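# Ball into high post's cup, frame back on rests

## Task

Get the ball into the cup on top of the tall post, and return the frame to its proper spot sitting on its supports; both must stay that way on their own once the robots let go, so release everything and pull the arms away at the end.

## Robot and tools

Robots: three identical i2rt Big YAM arms named arm1, arm2 and arm3. Each has six revolute joints, a two-finger gripper and a wrist camera (arm1_cam_wrist, arm2_cam_wrist, arm3_cam_wrist). Two fixed room cameras also exist: cam_high and cam_low. With joints 1 and 6 at zero and the hand level and pointing ahead, the wrist camera rides on top of the hand looking toward the fingertips. The hand can reach roughly 1.0 m from the joint-1 axis. Joints move at different speeds, so the hand may sweep a wide, curved path between postures.

Frame: one shared scene frame, origin on the floor, +z up. The hand point is midway between the fingertips; the hand's z axis runs along the fingers and the fingers close along its y axis. Camera calibrations are supplied per camera (OpenCV conventions, K in image pixels, T_world_to_cam in metres mapping scene frame to camera frame); they can be off by a couple of degrees and millimetres, and wrist-camera poses inherit errors from reported joint angles. Results with pictures list any camera whose numbers changed.

Tool execute_actions: argument actions is a list holding at most one action (empty list = just report state and images). The action is an object keyed by robot name; each robot entry contains joints, an object of absolute joint targets (not offsets) by name. Each robot gets its own entry; any subset of keys may be given. Names, units and ranges: joint1_rad -2.879 to 2.879 (base yaw, positive counter-clockwise seen from above, 0 points where the foot faces); joint2_rad 0 to 3.141 (shoulder, 0 = upper arm pointing back roughly level, increasing lifts it up then forward); joint3_rad 0 to 3.019 (elbow, 0 = folded, increasing opens); joint4_rad -1.692 to 1.57 (hand pitch, positive tilts fingers up); joint5_rad -1.57 to 1.57 (sideways hand swing, positive toward the arm's right); joint6_rad -2.094 to 2.094 (hand roll, positive clockwise viewed from behind the hand); gripper_m 0 to 0.093 metres, the fingertip gap. Completion tolerances are ±0.045, ±0.14, ±0.09, ±0.055, ±0.03, ±0.035 rad and ±0.003 m respectively. All commanded motions start at once and may finish at different moments. Optional cameras: a list of camera names, or "all"; omitted or null gives all, [] gives none. Unknown keys, camera names or out-of-range numbers reject the entire call and nothing moves. Example: {"arm1": {"joints": {"gripper_m": 0.05}}, "arm2": {"joints": {"joint1_rad": 0.3}}}.

Tool wait: seconds from 0 to 10; commands nothing new, returns the same state and images.

Tool zoom_image: camera plus region [x0, y0, x1, y1] in pixels of that camera's latest full image, top-left origin, at most 504 by 504; gives a finer view.

Tool finished_scene: scene is the current scene's number; ends it irreversibly after the last command is held, and reports success. The goal must already hold by itself.

Reading results: each robot's state includes joint_positions, and the pictures line names the images in order. joint_status tells how each commanded motion of the last accepted action ended. off_target: stopped short and may still push. contact_stop or time_out: the joint abandons its target and holds where it is, except that after time_out a joint may keep a target limited to within 0.375, 0.375, 0.113, 0.225, 0.075, 0.3 rad (joints 1 to 6) of its position and keep pushing, moving on if freed; on_its_own lists such joints. In on_its_own, "held at" is the target being held, not the actual position. To relieve pushing, command the reported position. "joint command not followed" (often with a cause line) means a safety check blocked that arm's joint targets (gripper still runs); those joints read not_followed and may be retried with later actions until a passing target arrives. Empty calls never show this line. Very small changes from the current position may not produce movement. A joint carrying a load sags.

Cautions: a robot omitted from an action, or a joint left out, may still be driving toward an old target. The arms do not stop on contact and can push hard; sustained pushing heats motors. MOTOR HOT appears from 85 °C; at 100 °C the arm and its gripper go limp and fall (OVER-TEMPERATURE FAULT), and joint_status shows limit_stop_at_motor_heat for affected keys, in which case resend targets. Heat builds even while idle under load, and some carries into later scenes. Arms pressing hard against each other fail the task and end the run; a hard collision may too. No state line reports arm-to-arm contact, and the self/inter-arm check may react late and ignores fingers, gripper housings and wrist cameras. Objects touching arms do not count. Arms act independently. Never knock objects off the work area or onto the floor. Avoid drops, slips, slams and hard pushes. Loose objects may occasionally get a brief external shove. After a call reports a stop, further motion, wait and finished_scene calls in that same reply are skipped. Faster robot motion is better.

Each tool is called after "Request:" as a command line: name --argument value for each argument, lists and objects as JSON in quotes; but a table of rows of numbers goes row by row, as --pt "numbers of a row", without its own name.

## Session

Request:
execute_actions --actions '[]'

Scene clock: 0.00 s.
arm1.joint_positions: joint1_rad=-0.181 joint2_rad=+0.567 joint3_rad=+1.319 joint4_rad=-1.156 joint5_rad=+0.108 joint6_rad=-0.015 gripper_m=+0.094
arm1.joint_status: not commanded
arm1.hand: x=+1.2133 y=+0.0588 z=+1.4099 quat_wxyz=(+0.093, -0.829, +0.091, +0.544) (m; scene frame)
arm2.joint_positions: joint1_rad=+0.344 joint2_rad=+0.604 joint3_rad=+1.383 joint4_rad=-1.192 joint5_rad=-0.027 joint6_rad=-0.068 gripper_m=+0.094
arm2.joint_status: not commanded
arm2.hand: x=-0.5429 y=+1.0910 z=+1.3650 quat_wxyz=(-0.506, -0.274, -0.791, +0.208) (m; scene frame)
arm3.joint_positions: joint1_rad=+0.326 joint2_rad=+0.469 joint3_rad=+1.443 joint4_rad=-1.436 joint5_rad=-0.158 joint6_rad=-0.171 gripper_m=+0.094
arm3.joint_status: not commanded
arm3.hand: x=-0.7295 y=-1.0995 z=+1.4036 quat_wxyz=(-0.391, +0.630, -0.573, -0.350) (m; scene frame)
pictures: arm1_cam_wrist, arm2_cam_wrist, arm3_cam_wrist, cam_high, cam_low
Images, in order (width x height): arm1_cam_wrist 616x616, arm2_cam_wrist 616x616, arm3_cam_wrist 616x616, cam_high 896x504, cam_low 896x504.

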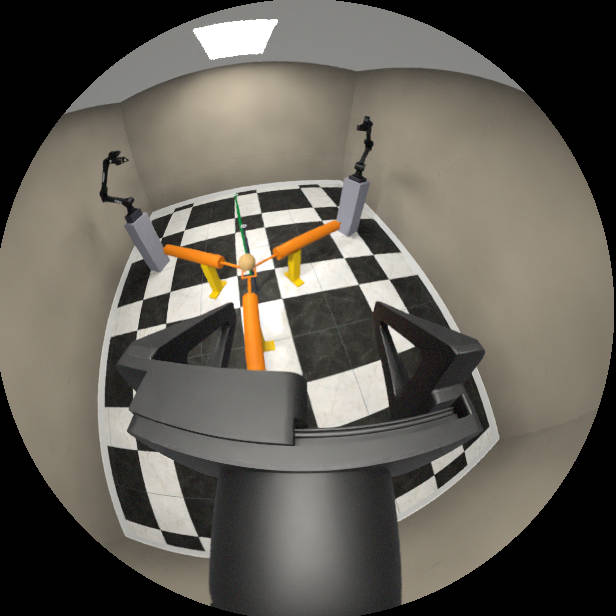

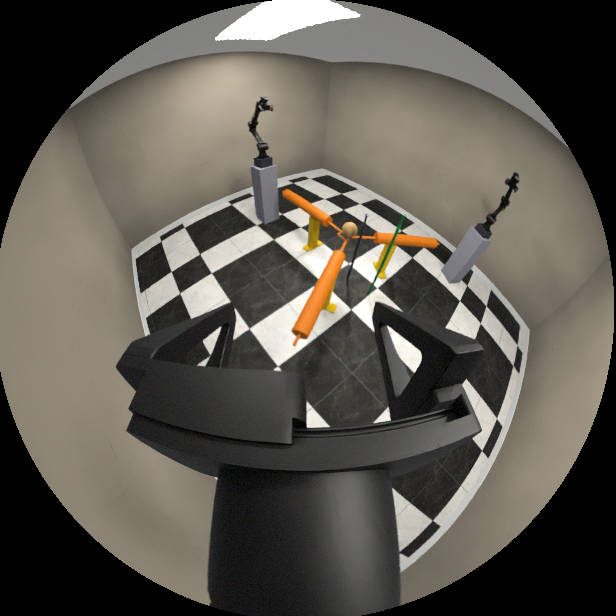

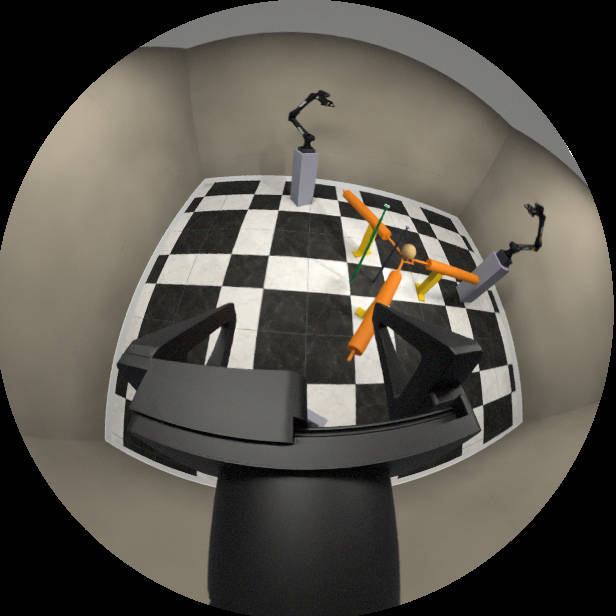

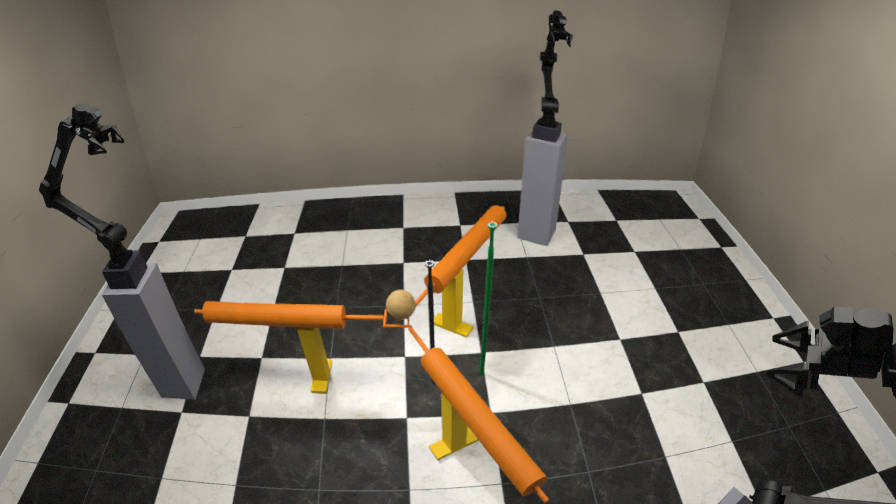

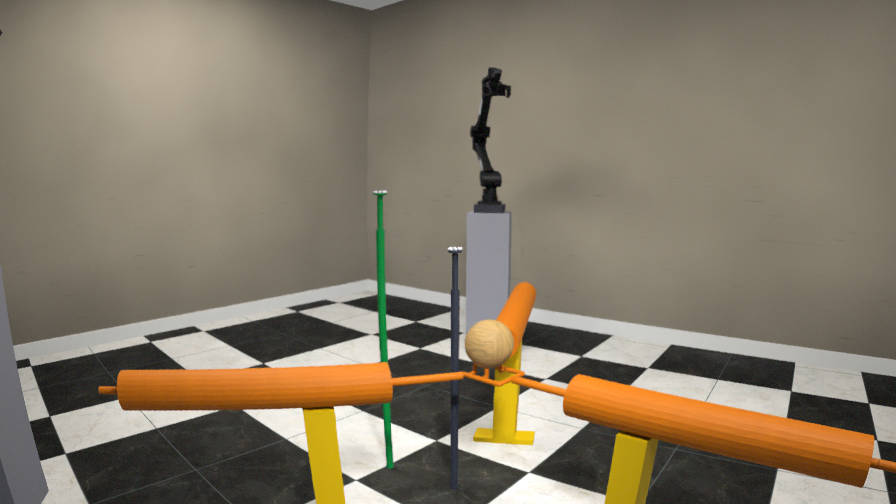

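Request:
zoom_image --camera "cam_low" --region '[360, 170, 600, 420]'

Request:
zoom_image --camera "cam_high" --region '[330, 200, 530, 400]'

Request:
zoom_image --camera "cam_low" --region '[440, 310, 560, 410]'

Request:
zoom_image --camera "cam_high" --region '[360, 270, 450, 350]'

Region (360, 170, 600, 420) of cam_low's 896x504 image, scaled by 2.016, with more detail than that image has; it fills the left 484 columns of this view, and the rest is white.

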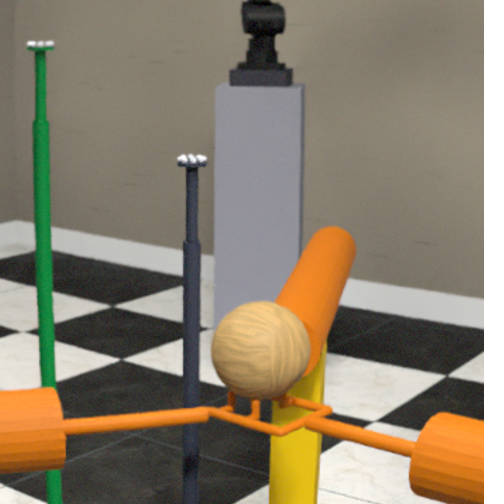

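Region (330, 200, 530, 400) of cam_high's 896x504 image, scaled by 2.520, with more detail than that image has.

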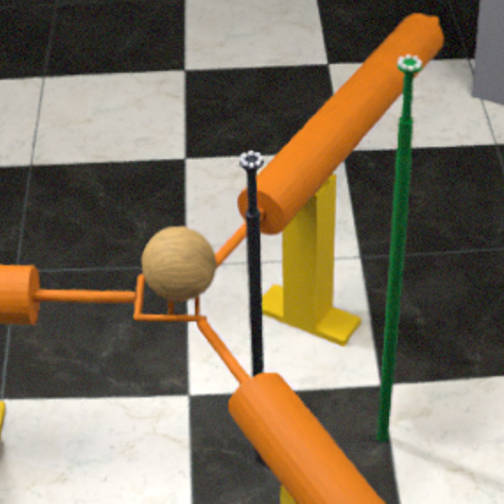

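Region (440, 310, 560, 410) of cam_low's 896x504 image, scaled by 4.200, with more detail than that image has.

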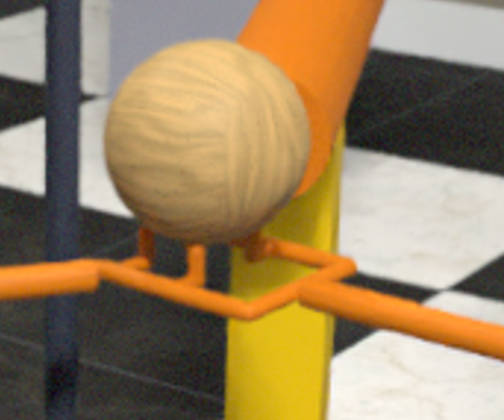

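Region (360, 270, 450, 350) of cam_high's 896x504 image, scaled by 5.600, with more detail than that image has.

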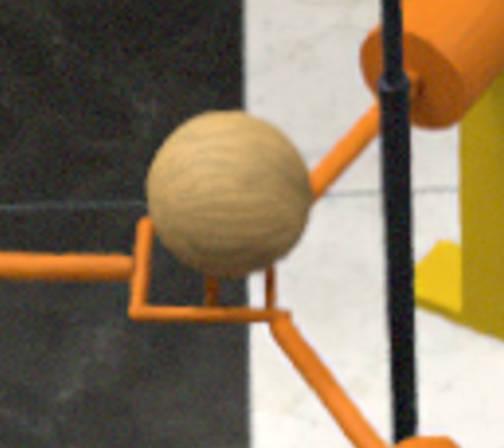

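Request:
zoom_image --camera "cam_high" --region '[180, 280, 260, 340]'

Request:
zoom_image --camera "cam_high" --region '[490, 444, 570, 504]'

Request:
zoom_image --camera "cam_low" --region '[80, 350, 180, 430]'

Request:
zoom_image --camera "cam_high" --region '[270, 290, 370, 400]'

Request:
zoom_image --camera "cam_high" --region '[30, 90, 210, 410]'

Region (180, 280, 260, 340) of cam_high's 896x504 image, scaled by 6.300, with more detail than that image has; it fills the top 378 rows of this view, and the rest is white.

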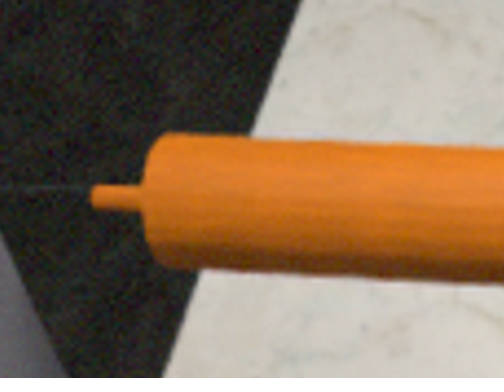

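Region (490, 444, 570, 504) of cam_high's 896x504 image, scaled by 6.300, with more detail than that image has; it fills the top 378 rows of this view, and the rest is white.

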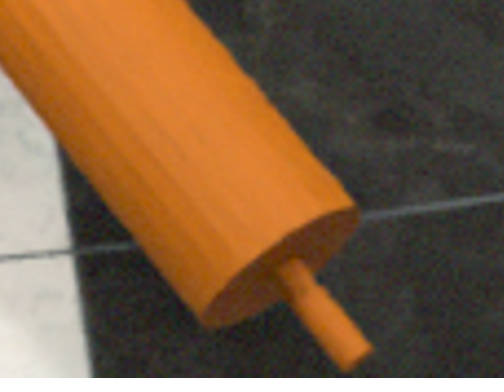

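Region (80, 350, 180, 430) of cam_low's 896x504 image, scaled by 5.040, with more detail than that image has; it fills the top 403 rows of this view, and the rest is white.

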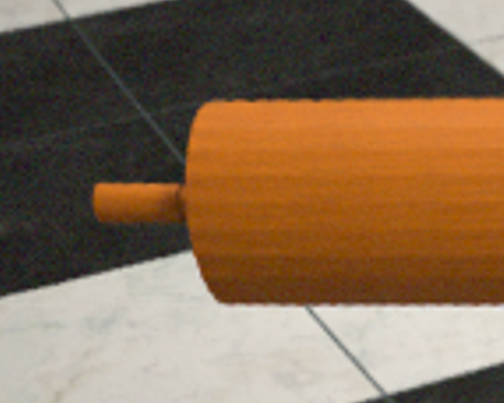

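Region (270, 290, 370, 400) of cam_high's 896x504 image, scaled by 4.582, with more detail than that image has; it fills the left 458 columns of this view, and the rest is white.

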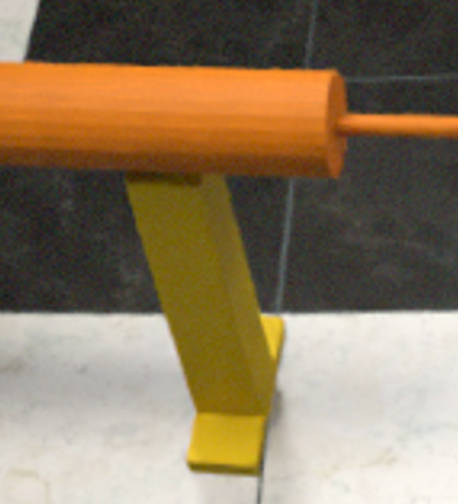

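Region (30, 90, 210, 410) of cam_high's 896x504 image, scaled by 1.575, with more detail than that image has; it fills the left 284 columns of this view, and the rest is white.

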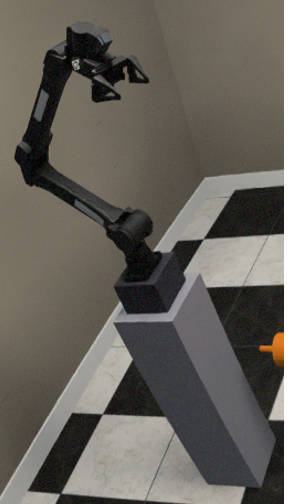

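Request:
execute_actions --actions '[{"arm1":{"joints":{"joint1_rad":0.25,"joint2_rad":1.2,"joint3_rad":1.0,"joint4_rad":-1.2,"joint5_rad":0,"joint6_rad":0}},"arm2":{"joints":{"joint1_rad":0.4,"joint2_rad":1.5,"joint3_rad":1.4,"joint4_rad":-0.9,"joint5_rad":0,"joint6_rad":0}},"arm3":{"joints":{"joint1_rad":-0.25,"joint2_rad":1.2,"joint3_rad":1.4,"joint4_rad":-0.8,"joint5_rad":0,"joint6_rad":0}}}]' --cameras '["cam_high"]'

Scene clock: 5.10 s.
arm1.joint_positions: joint1_rad=+0.251 joint2_rad=+1.200 joint3_rad=+0.996 joint4_rad=-1.195 joint5_rad=+0.002 joint6_rad=-0.011 gripper_m=+0.094
arm1.joint_status: all done
arm1.hand: x=+1.0992 y=-0.0964 z=+1.0425 quat_wxyz=(-0.011, -0.986, -0.140, +0.085) (m; scene frame)
arm2.joint_positions: joint1_rad=+0.392 joint2_rad=+1.505 joint3_rad=+1.383 joint4_rad=-0.918 joint5_rad=-0.003 joint6_rad=-0.012 gripper_m=+0.094
arm2.joint_status: all done
arm2.hand: x=-0.2921 y=+0.8877 z=+1.0480 quat_wxyz=(-0.246, -0.327, -0.908, +0.091) (m; scene frame)
arm3.joint_positions: joint1_rad=-0.253 joint2_rad=+1.194 joint3_rad=+1.389 joint4_rad=-0.816 joint5_rad=-0.001 joint6_rad=-0.015 gripper_m=+0.094
arm3.joint_status: all done
arm3.hand: x=-0.3705 y=-0.8734 z=+1.2730 quat_wxyz=(-0.422, +0.361, -0.814, -0.172) (m; scene frame)
pictures: cam_high
Images, in order (width x height): cam_high 896x504.

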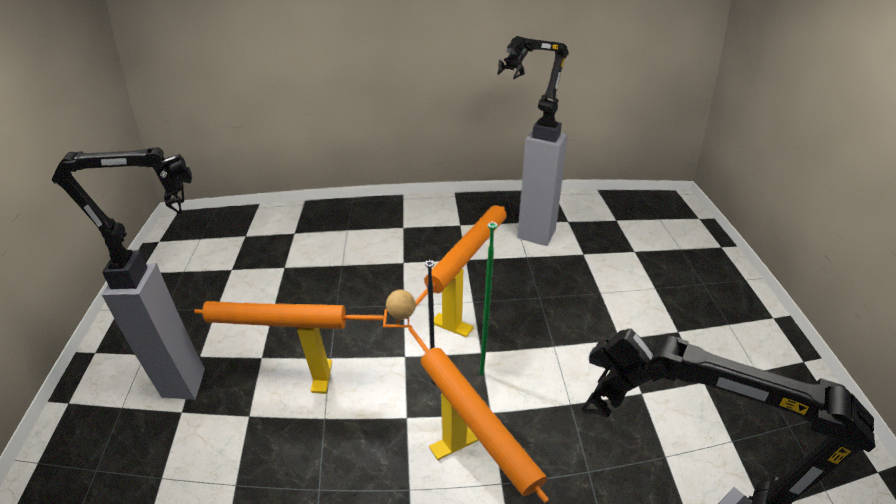

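Request:
execute_actions --actions '[{"arm1":{"joints":{"joint2_rad":1.7}},"arm2":{"joints":{"joint3_rad":0.8}},"arm3":{"joints":{"joint4_rad":-1.6}}}]' --cameras '[]'

Scene clock: 6.67 s.
arm1.joint_positions: joint1_rad=+0.251 joint2_rad=+1.696 joint3_rad=+0.996 joint4_rad=-1.195 joint5_rad=+0.002 joint6_rad=-0.011 gripper_m=+0.094
arm1.joint_status: all done
arm1.hand: x=+1.1123 y=-0.0930 z=+0.8730 quat_wxyz=(+0.021, -0.977, -0.139, -0.160) (m; scene frame)
arm2.joint_positions: joint1_rad=+0.392 joint2_rad=+1.499 joint3_rad=+0.799 joint4_rad=-0.909 joint5_rad=-0.003 joint6_rad=-0.012 gripper_m=+0.094
arm2.joint_status: all done
arm2.hand: x=-0.4619 y=+1.0321 z=+0.8154 quat_wxyz=(+0.017, -0.339, -0.941, -0.008) (m; scene frame)
arm3.joint_positions: joint1_rad=-0.253 joint2_rad=+1.194 joint3_rad=+1.389 joint4_rad=-1.590 joint5_rad=-0.001 joint6_rad=-0.015 gripper_m=+0.094
arm3.joint_status: all done
arm3.hand: x=-0.4778 y=-0.9886 z=+1.1745 quat_wxyz=(-0.082, +0.401, -0.912, -0.028) (m; scene frame)
pictures: none
No camera images: the call's "cameras" was empty. Leave "cameras" out to get every camera's image.

Request:
execute_actions --actions '[{"arm1":{"joints":{"joint1_rad":0.75}},"arm2":{"joints":{"joint1_rad":-0.3}},"arm3":{"joints":{"joint1_rad":0.45}}}]' --cameras '["arm1_cam_wrist","arm2_cam_wrist","arm3_cam_wrist"]'

Scene clock: 10.17 s.
arm1.joint_positions: joint1_rad=+0.759 joint2_rad=+1.696 joint3_rad=+0.996 joint4_rad=-1.195 joint5_rad=+0.000 joint6_rad=-0.010 gripper_m=+0.094
arm1.joint_status: all done
arm1.hand: x=+1.2004 y=-0.2457 z=+0.8733 quat_wxyz=(+0.060, -0.911, -0.380, -0.149) (m; scene frame)
arm2.joint_positions: joint1_rad=-0.299 joint2_rad=+1.499 joint3_rad=+0.799 joint4_rad=-0.909 joint5_rad=+0.000 joint6_rad=-0.011 gripper_m=+0.094
arm2.joint_status: all done
arm2.hand: x=-0.6654 y=+0.9156 z=+0.8154 quat_wxyz=(+0.014, -0.638, -0.769, -0.012) (m; scene frame)
arm3.joint_positions: joint1_rad=+0.450 joint2_rad=+1.194 joint3_rad=+1.389 joint4_rad=-1.590 joint5_rad=+0.000 joint6_rad=-0.013 gripper_m=+0.094
arm3.joint_status: all done
arm3.hand: x=-0.7071 y=-0.8894 z=+1.1715 quat_wxyz=(-0.063, +0.690, -0.719, -0.053) (m; scene frame)
pictures: arm1_cam_wrist, arm2_cam_wrist, arm3_cam_wrist
camera_calibration (this result's frames):
arm1_cam_wrist: T_world_to_cam=[[-0.695444, 0.718579, 0.0015492, 1.0168], [0.419695, 0.404431, 0.812583, -1.11088], [0.583279, 0.565756, -0.582843, 0.0701587], [0, 0, 0, 1]] pos_world=[1.13244, -0.321071, 0.942001]
arm2_cam_wrist: T_world_to_cam=[[-0.984286, -0.176542, -0.00386856, -0.492658], [-0.140957, 0.772311, 0.619408, -1.30694], [-0.106364, 0.61022, -0.78506, 0.131917], [0, 0, 0, 1]] pos_world=[-0.655107, 0.84189, 0.911184]
arm3_cam_wrist: T_world_to_cam=[[0.999064, -0.0419844, 0.010419, 0.651317], [-0.0424072, -0.903051, 0.427435, -1.32621], [-0.00853668, -0.427477, -0.903986, 0.795459], [0, 0, 0, 1]] pos_world=[-0.700158, -0.830247, 1.27916]
Images, in order (width x height): arm1_cam_wrist 616x616, arm2_cam_wrist 616x616, arm3_cam_wrist 616x616.

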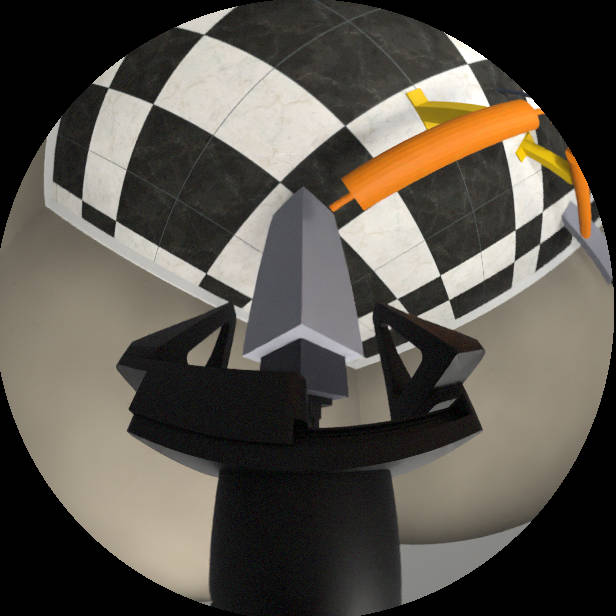

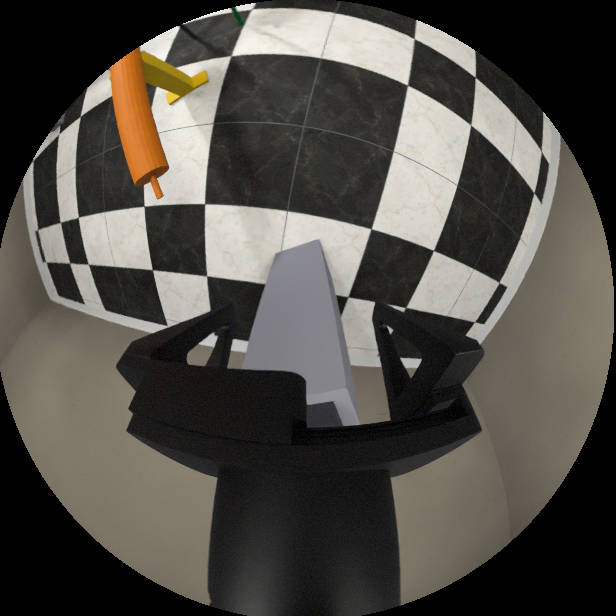

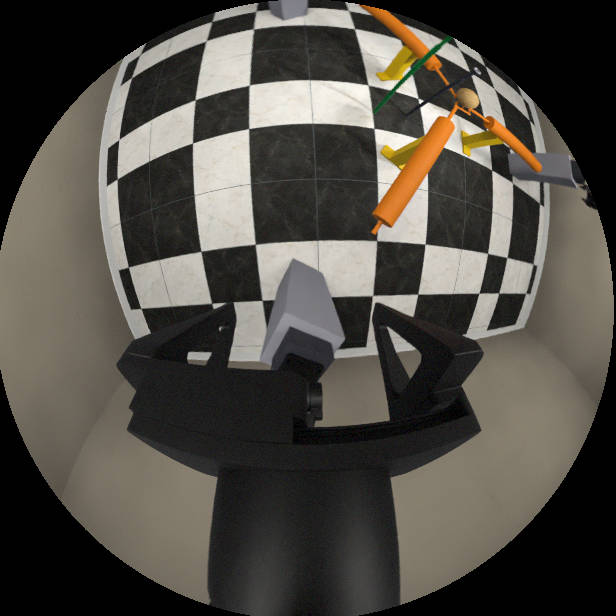

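Request:
zoom_image --camera "arm1_cam_wrist" --region '[310, 160, 390, 230]'

Request:
zoom_image --camera "arm2_cam_wrist" --region '[110, 140, 190, 210]'

Request:
zoom_image --camera "arm3_cam_wrist" --region '[350, 180, 420, 250]'

Region (310, 160, 390, 230) of arm1_cam_wrist's 616x616 image, scaled by 6.300, with more detail than that image has; it fills the top 441 rows of this view, and the rest is white.

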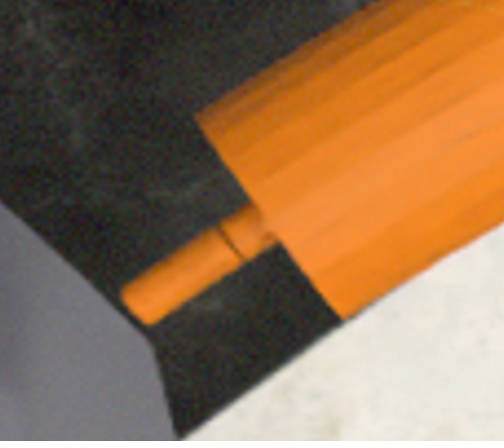

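Region (110, 140, 190, 210) of arm2_cam_wrist's 616x616 image, scaled by 6.300, with more detail than that image has; it fills the top 441 rows of this view, and the rest is white.

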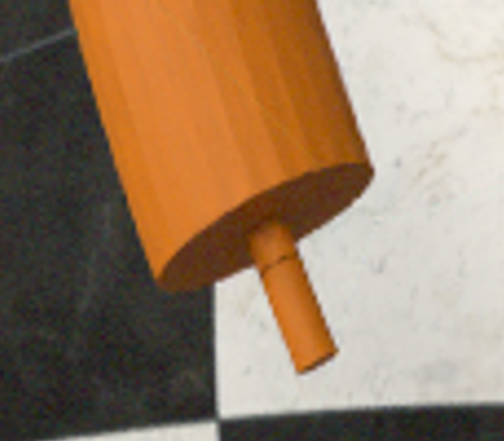

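Region (350, 180, 420, 250) of arm3_cam_wrist's 616x616 image, scaled by 7.200, with more detail than that image has.

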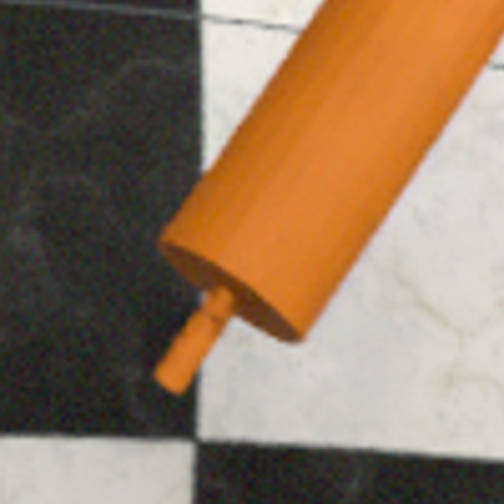

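Request:
execute_actions --actions '[{"arm1":{"joints":{"joint1_rad":0.386,"joint2_rad":1.9,"joint3_rad":0.8,"joint4_rad":0.2035,"joint6_rad":0.475}},"arm2":{"joints":{"joint1_rad":0.429,"joint2_rad":1.95,"joint3_rad":1.56,"joint4_rad":-0.697,"joint6_rad":0.449}},"arm3":{"joints":{"joint1_rad":-0.238,"joint2_rad":1.9,"joint3_rad":1.306,"joint4_rad":-0.463,"joint6_rad":-0.146}}}]' --cameras '[]'

Request:
execute_actions --actions '[{"arm1":{"joints":{"joint2_rad":2.3075,"joint3_rad":0.533}},"arm2":{"joints":{"joint2_rad":2.434}},"arm3":{"joints":{"joint2_rad":2.414}}}]'

Scene clock: 15.43 s.
arm1.joint_positions: joint1_rad=+0.377 joint2_rad=+1.912 joint3_rad=+0.791 joint4_rad=+0.192 joint5_rad=+0.000 joint6_rad=+0.463 gripper_m=+0.094
arm1.joint_status: all done
arm1.hand: x=+0.9648 y=-0.2027 z=+0.7781 quat_wxyz=(-0.132, -0.948, +0.032, +0.287) (m; scene frame)
arm2.joint_positions: joint1_rad=+0.429 joint2_rad=+1.945 joint3_rad=+1.523 joint4_rad=-0.708 joint5_rad=-0.002 joint6_rad=+0.437 gripper_m=+0.094
arm2.joint_status: all done
arm2.hand: x=-0.1938 y=+0.8364 z=+0.8730 quat_wxyz=(-0.217, -0.512, -0.831, +0.025) (m; scene frame)
arm3.joint_positions: joint1_rad=-0.240 joint2_rad=+1.899 joint3_rad=+1.300 joint4_rad=-0.477 joint5_rad=+0.001 joint6_rad=-0.131 gripper_m=+0.094
arm3.joint_status: all done
arm3.hand: x=-0.2903 y=-0.7856 z=+0.8696 quat_wxyz=(-0.231, +0.447, -0.860, -0.076) (m; scene frame)
pictures: none
No camera images: the call's "cameras" was empty. Leave "cameras" out to get every camera's image.

Scene clock: 16.93 s.
arm1.joint_positions: joint1_rad=+0.377 joint2_rad=+2.315 joint3_rad=+0.526 joint4_rad=+0.196 joint5_rad=+0.000 joint6_rad=+0.464 gripper_m=+0.094
arm1.joint_status: all done
arm1.hand: x=+1.2286 y=-0.0926 z=+0.5985 quat_wxyz=(+0.004, -0.999, +0.034, -0.010) (m; scene frame)
arm2.joint_positions: joint1_rad=+0.429 joint2_rad=+2.452 joint3_rad=+1.539 joint4_rad=-0.705 joint5_rad=-0.002 joint6_rad=+0.437 gripper_m=+0.094
arm2.joint_status: all done
arm2.hand: x=-0.2706 y=+0.8968 z=+0.5651 quat_wxyz=(+0.023, -0.525, -0.851, -0.003) (m; scene frame)
arm3.joint_positions: joint1_rad=-0.240 joint2_rad=+2.408 joint3_rad=+1.289 joint4_rad=-0.466 joint5_rad=+0.001 joint6_rad=-0.131 gripper_m=+0.094
arm3.joint_status: all done
arm3.hand: x=-0.3747 y=-0.8828 z=+0.5792 quat_wxyz=(+0.005, +0.460, -0.888, +0.009) (m; scene frame)
pictures: arm1_cam_wrist, arm2_cam_wrist, arm3_cam_wrist, cam_high, cam_low
camera_calibration (this result's frames):
arm1_cam_wrist: T_world_to_cam=[[0.0878841, 0.996096, 0.00825784, -0.0139373], [0.794801, -0.0751165, 0.602203, -1.34073], [0.600472, -0.0463607, -0.7983, -0.14189], [0, 0, 0, 1]] pos_world=[1.15204, -0.0934061, 0.694235]
arm2_cam_wrist: T_world_to_cam=[[-0.896913, -0.441944, 0.0152255, 0.142499], [-0.336897, 0.705214, 0.623838, -1.07709], [-0.286438, 0.554399, -0.781406, -0.0118236], [0, 0, 0, 1]] pos_world=[-0.238444, 0.829108, 0.660518]
arm3_cam_wrist: T_world_to_cam=[[0.817178, -0.576277, 0.0111733, -0.21447], [-0.473159, -0.659632, 0.583957, -1.09012], [-0.329151, -0.482484, -0.811708, 0.0435128], [0, 0, 0, 1]] pos_world=[-0.326217, -0.821677, 0.674298]
Images, in order (width x height): arm1_cam_wrist 616x616, arm2_cam_wrist 616x616, arm3_cam_wrist 616x616, cam_high 896x504, cam_low 896x504.

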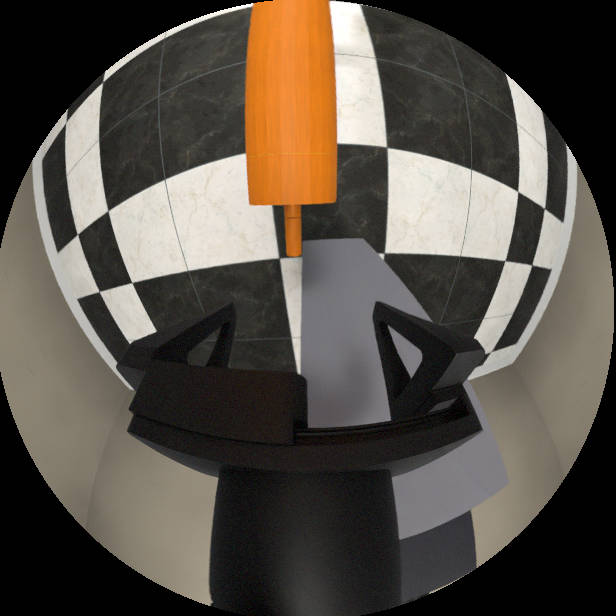

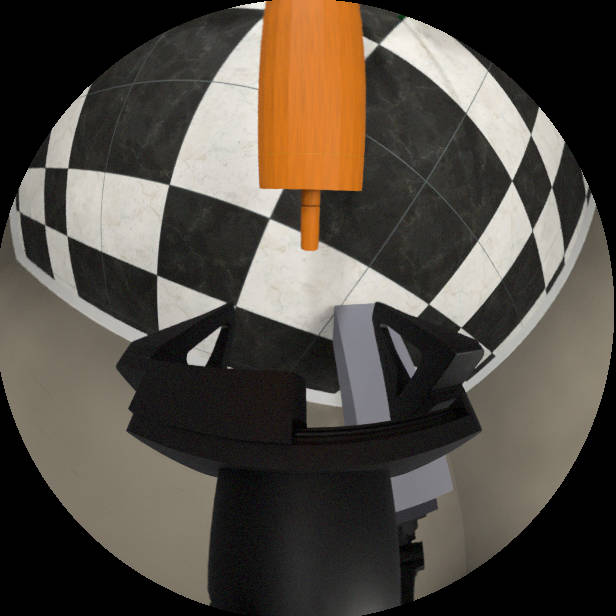

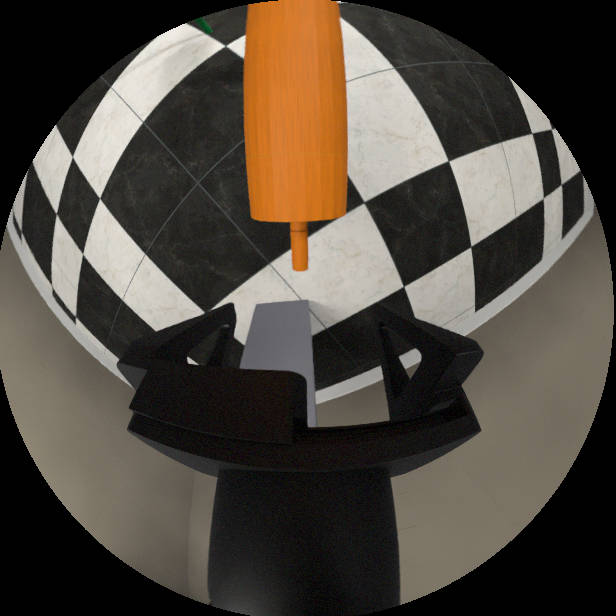

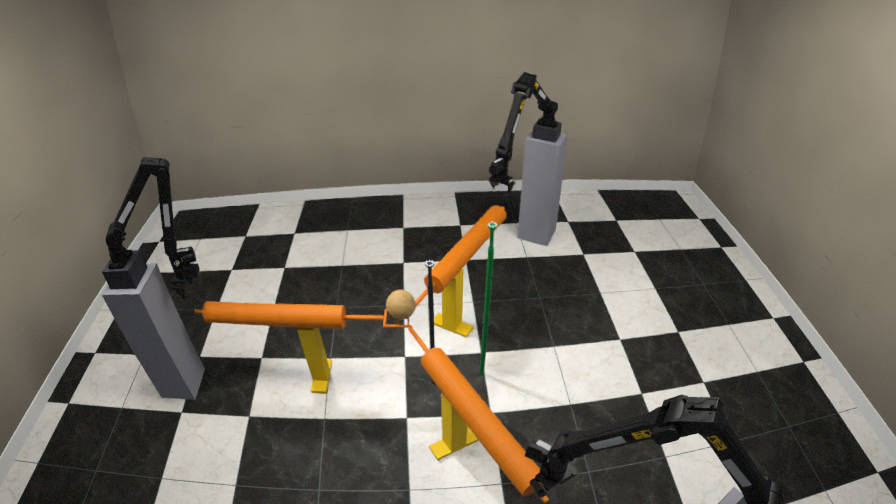

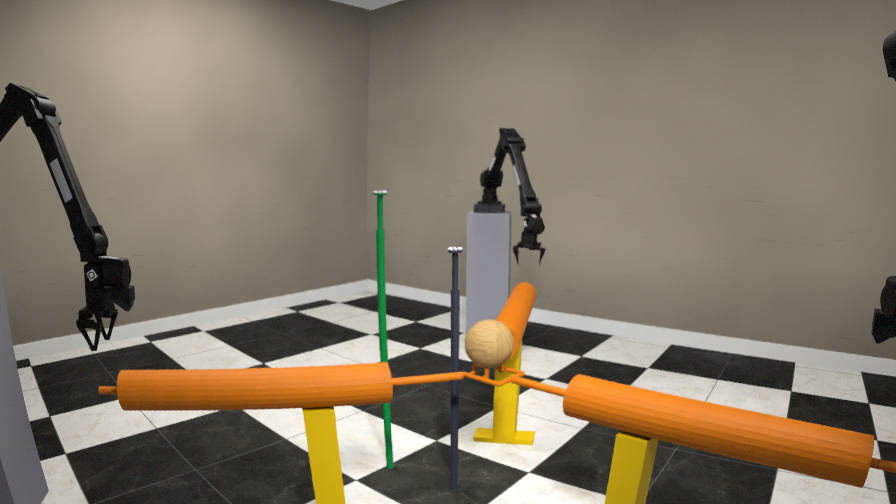

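Request:
zoom_image --camera "arm1_cam_wrist" --region '[220, 180, 390, 330]'

Request:
zoom_image --camera "arm2_cam_wrist" --region '[220, 180, 390, 330]'

Request:
zoom_image --camera "arm3_cam_wrist" --region '[220, 180, 390, 330]'

Region (220, 180, 390, 330) of arm1_cam_wrist's 616x616 image, scaled by 2.965, with more detail than that image has; it fills the top 445 rows of this view, and the rest is white.

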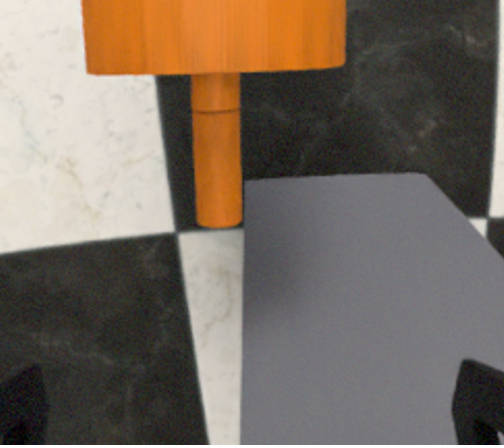

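Region (220, 180, 390, 330) of arm2_cam_wrist's 616x616 image, scaled by 2.965, with more detail than that image has; it fills the top 445 rows of this view, and the rest is white.

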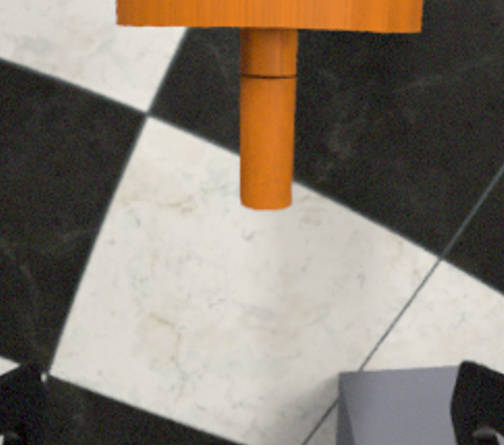

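Region (220, 180, 390, 330) of arm3_cam_wrist's 616x616 image, scaled by 2.965, with more detail than that image has; it fills the top 445 rows of this view, and the rest is white.

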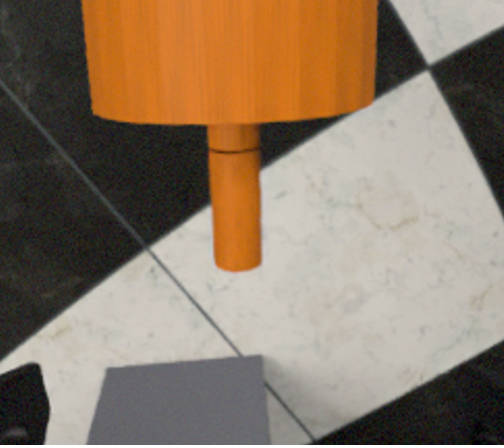

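Request:
zoom_image --camera "cam_low" --region '[50, 230, 200, 420]'

Region (50, 230, 200, 420) of cam_low's 896x504 image, scaled by 2.653, with more detail than that image has; it fills the left 398 columns of this view, and the rest is white.

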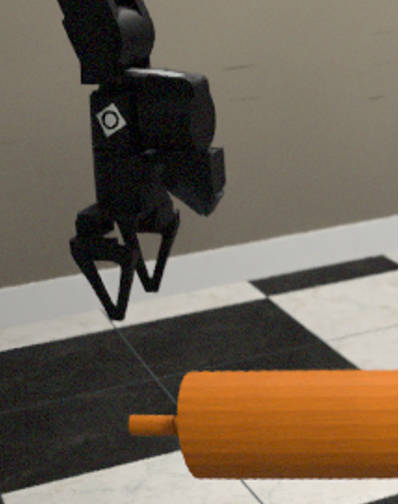

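Request:
execute_actions --actions '[{"arm1":{"joints":{"joint1_rad":0.415,"joint2_rad":2.68,"joint3_rad":0.745,"joint4_rad":0.388,"joint6_rad":0.514}},"arm2":{"joints":{"joint1_rad":0.404,"joint2_rad":2.60,"joint3_rad":1.635,"joint4_rad":-0.563,"joint6_rad":0.425}},"arm3":{"joints":{"joint1_rad":-0.222,"joint2_rad":2.616,"joint3_rad":1.395,"joint4_rad":-0.325,"joint6_rad":-0.16}}}]' --cameras '["arm1_cam_wrist","arm2_cam_wrist","arm3_cam_wrist"]'

Scene clock: 22.37 s.
arm1.joint_positions: joint1_rad=+0.411 joint2_rad=+2.679 joint3_rad=+0.750 joint4_rad=+0.385 joint5_rad=+0.000 joint6_rad=+0.503 gripper_m=+0.094
arm1.joint_status: all done
arm1.hand: x=+1.2098 y=-0.1104 z=+0.4895 quat_wxyz=(-0.007, -0.999, +0.036, +0.012) (m; scene frame)
arm2.joint_positions: joint1_rad=+0.410 joint2_rad=+2.594 joint3_rad=+1.621 joint4_rad=-0.577 joint5_rad=-0.002 joint6_rad=+0.437 gripper_m=+0.094
arm2.joint_status: all done
arm2.hand: x=-0.2607 y=+0.8744 z=+0.5019 quat_wxyz=(-0.011, -0.533, -0.846, +0.001) (m; scene frame)
arm3.joint_positions: joint1_rad=-0.228 joint2_rad=+2.620 joint3_rad=+1.389 joint4_rad=-0.331 joint5_rad=+0.001 joint6_rad=-0.145 gripper_m=+0.094
arm3.joint_status: all done
arm3.hand: x=-0.3778 y=-0.8783 z=+0.4892 quat_wxyz=(-0.005, +0.472, -0.882, +0.006) (m; scene frame)
pictures: arm1_cam_wrist, arm2_cam_wrist, arm3_cam_wrist
camera_calibration (this result's frames):
arm1_cam_wrist: T_world_to_cam=[[0.0923504, 0.995596, -0.0161241, 0.0127937], [0.821389, -0.0670178, 0.566417, -1.27522], [0.562842, -0.065553, -0.823961, -0.162475], [0, 0, 0, 1]] pos_world=[1.13772, -0.108851, 0.588642]
arm2_cam_wrist: T_world_to_cam=[[-0.905198, -0.424754, -0.0141741, 0.139956], [-0.355046, 0.73747, 0.574527, -1.02671], [-0.23358, 0.525093, -0.818363, 0.0119301], [0, 0, 0, 1]] pos_world=[-0.235055, 0.810351, 0.60162]
arm3_cam_wrist: T_world_to_cam=[[0.832044, -0.55453, 0.0140951, -0.18512], [-0.463711, -0.681381, 0.566297, -1.04301], [-0.304425, -0.47772, -0.824081, -0.00881261], [0, 0, 0, 1]] pos_world=[-0.332311, -0.817552, 0.586001]
Images, in order (width x height): arm1_cam_wrist 616x616, arm2_cam_wrist 616x616, arm3_cam_wrist 616x616.

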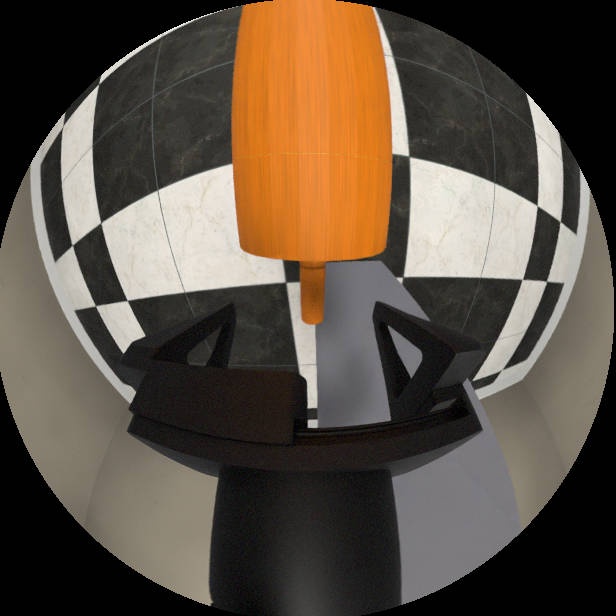

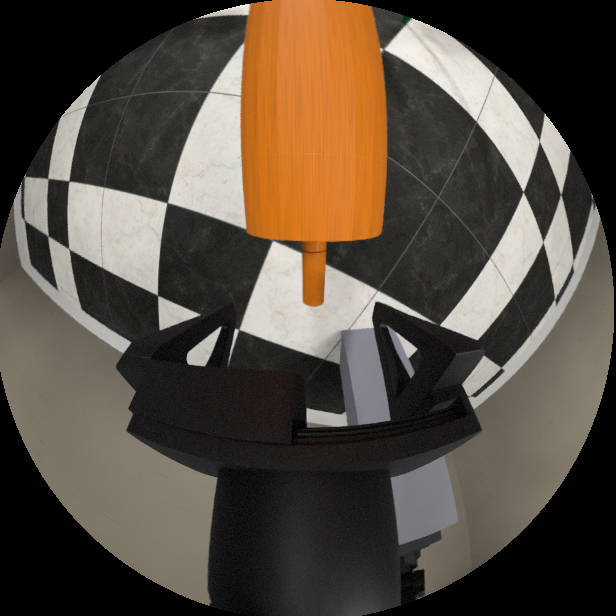

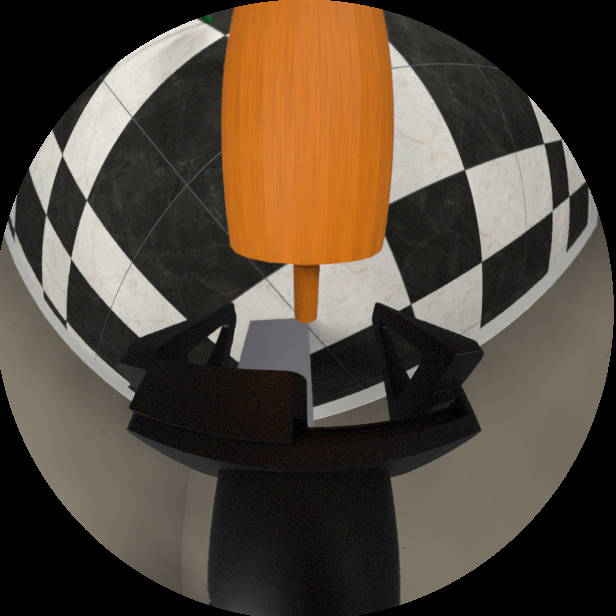

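Request:
execute_actions --actions '[{"arm1":{"joints":{"joint1_rad":0.405,"joint2_rad":2.854,"joint3_rad":0.866,"joint4_rad":0.42}},"arm2":{"joints":{"joint1_rad":0.394,"joint2_rad":2.75,"joint3_rad":1.724,"joint4_rad":-0.525}},"arm3":{"joints":{"joint2_rad":2.756,"joint3_rad":1.477,"joint4_rad":-0.279}}}]'

Scene clock: 24.33 s.
arm1.joint_positions: joint1_rad=+0.411 joint2_rad=+2.845 joint3_rad=+0.862 joint4_rad=+0.416 joint5_rad=-0.001 joint6_rad=+0.507 gripper_m=+0.094
arm1.joint_status: all done
arm1.hand: x=+1.2209 y=-0.1055 z=+0.4345 quat_wxyz=(-0.002, -0.999, +0.038, +0.002) (m; scene frame)
arm2.joint_positions: joint1_rad=+0.403 joint2_rad=+2.746 joint3_rad=+1.709 joint4_rad=-0.534 joint5_rad=-0.002 joint6_rad=+0.437 gripper_m=+0.094
arm2.joint_status: all done
arm2.hand: x=-0.2703 y=+0.8770 z=+0.4329 quat_wxyz=(+0.000, -0.536, -0.844, -0.001) (m; scene frame)
arm3.joint_positions: joint1_rad=-0.228 joint2_rad=+2.754 joint3_rad=+1.475 joint4_rad=-0.283 joint5_rad=+0.001 joint6_rad=-0.145 gripper_m=+0.094
arm3.joint_status: all done
arm3.hand: x=-0.3795 y=-0.8813 z=+0.4339 quat_wxyz=(-0.006, +0.472, -0.882, +0.005) (m; scene frame)
pictures: arm1_cam_wrist, arm2_cam_wrist, arm3_cam_wrist, cam_high, cam_low
camera_calibration (this result's frames):
arm1_cam_wrist: T_world_to_cam=[[0.0967096, 0.9953, -0.00498584, -0.0041468], [0.80853, -0.0756384, 0.583574, -1.24555], [0.580454, -0.0604684, -0.812045, -0.239825], [0, 0, 0, 1]] pos_world=[1.14667, -0.104586, 0.532102]
arm2_cam_wrist: T_world_to_cam=[[-0.908253, -0.418392, -0.00498156, 0.121028], [-0.340407, 0.731934, 0.590251, -0.990324], [-0.24331, 0.537793, -0.807205, -0.0667395], [0, 0, 0, 1]] pos_world=[-0.243427, 0.811381, 0.53127]
arm3_cam_wrist: T_world_to_cam=[[0.832254, -0.554212, 0.0142078, -0.18429], [-0.463732, -0.68188, 0.565679, -1.0146], [-0.303818, -0.477377, -0.824503, -0.055608], [0, 0, 0, 1]] pos_world=[-0.33402, -0.820514, 0.530705]
Images, in order (width x height): arm1_cam_wrist 616x616, arm2_cam_wrist 616x616, arm3_cam_wrist 616x616, cam_high 896x504, cam_low 896x504.

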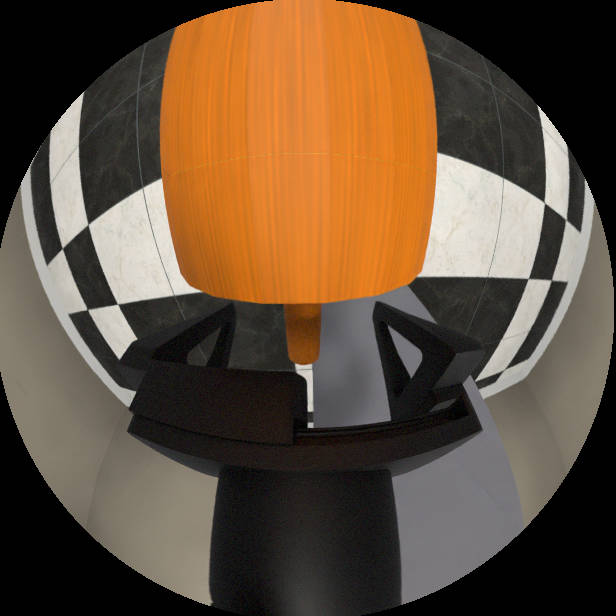

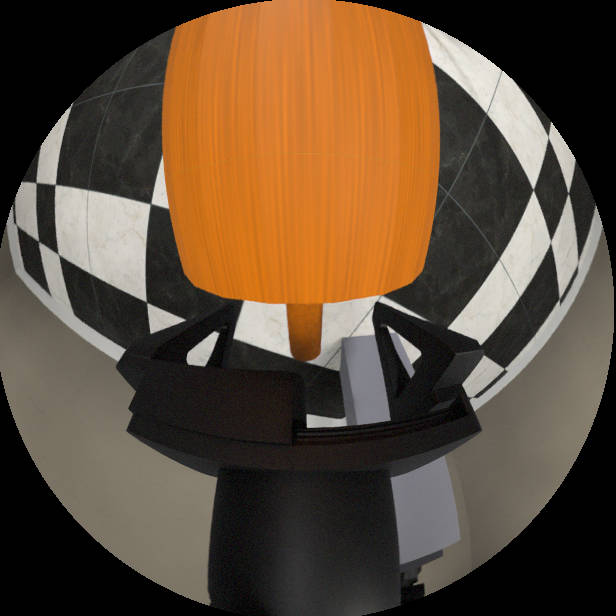

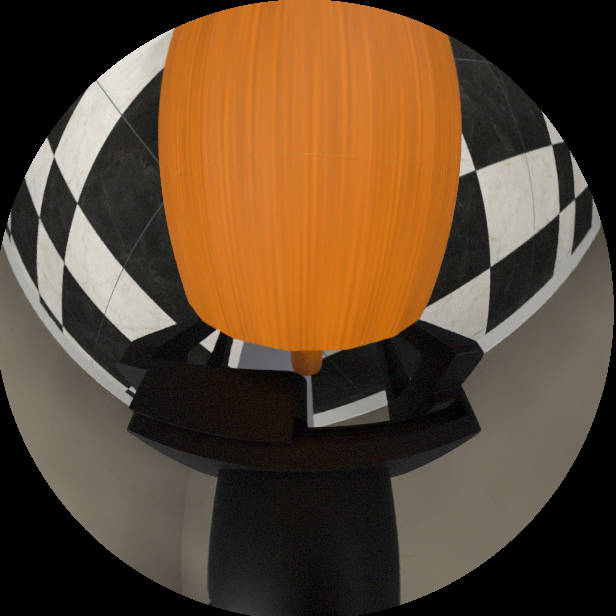

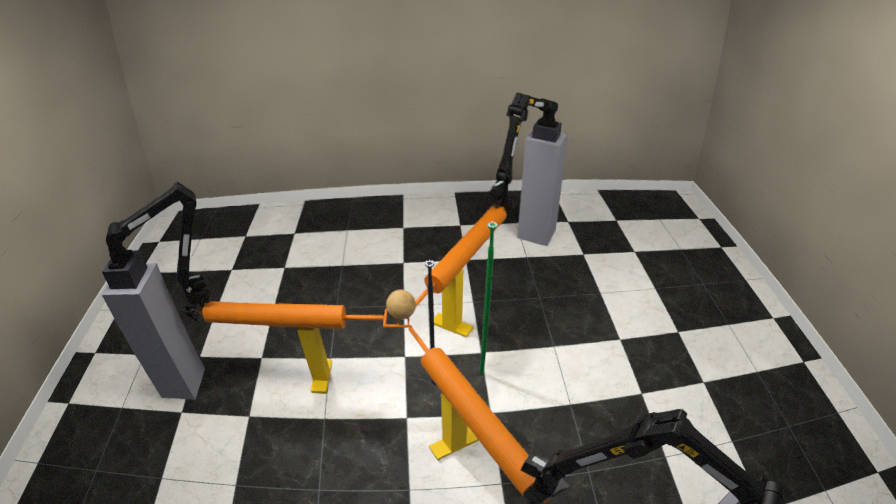

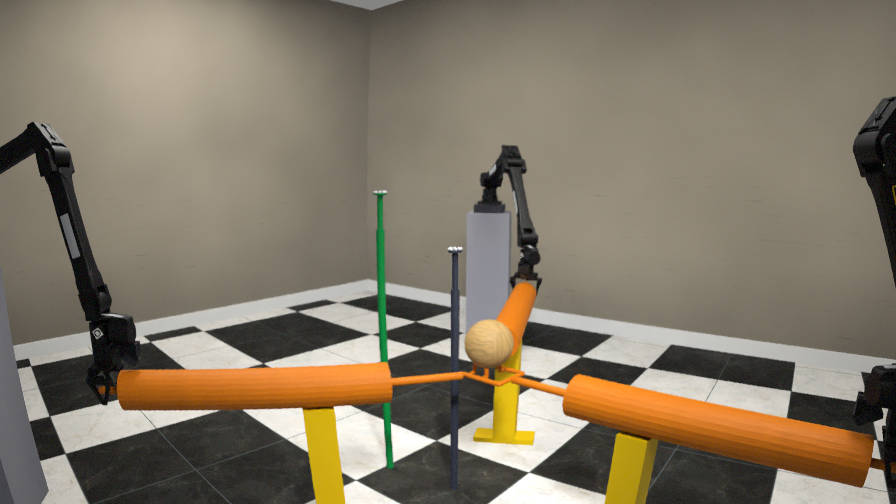

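Request:
zoom_image --camera "cam_low" --region '[70, 300, 190, 420]'

Request:
zoom_image --camera "cam_high" --region '[160, 260, 240, 340]'

Region (70, 300, 190, 420) of cam_low's 896x504 image, scaled by 4.200, with more detail than that image has.

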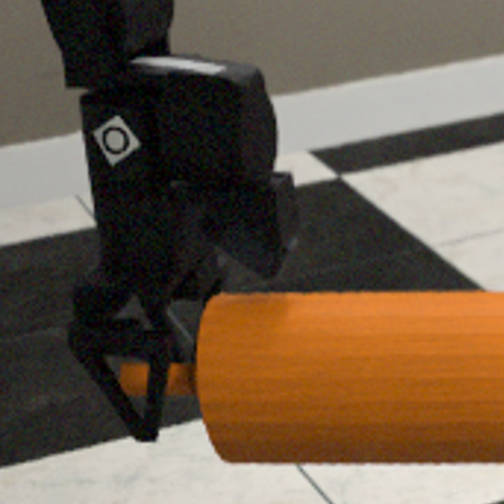

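Region (160, 260, 240, 340) of cam_high's 896x504 image, scaled by 6.300, with more detail than that image has.

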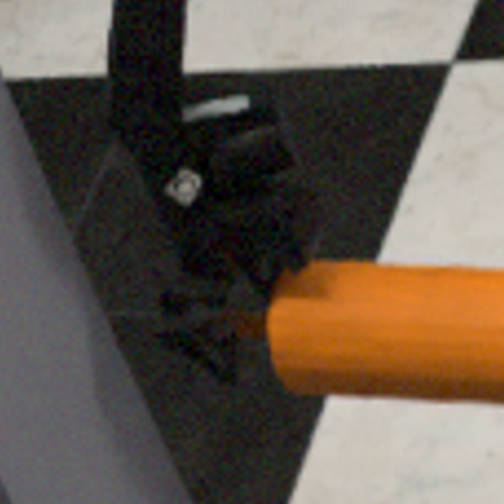

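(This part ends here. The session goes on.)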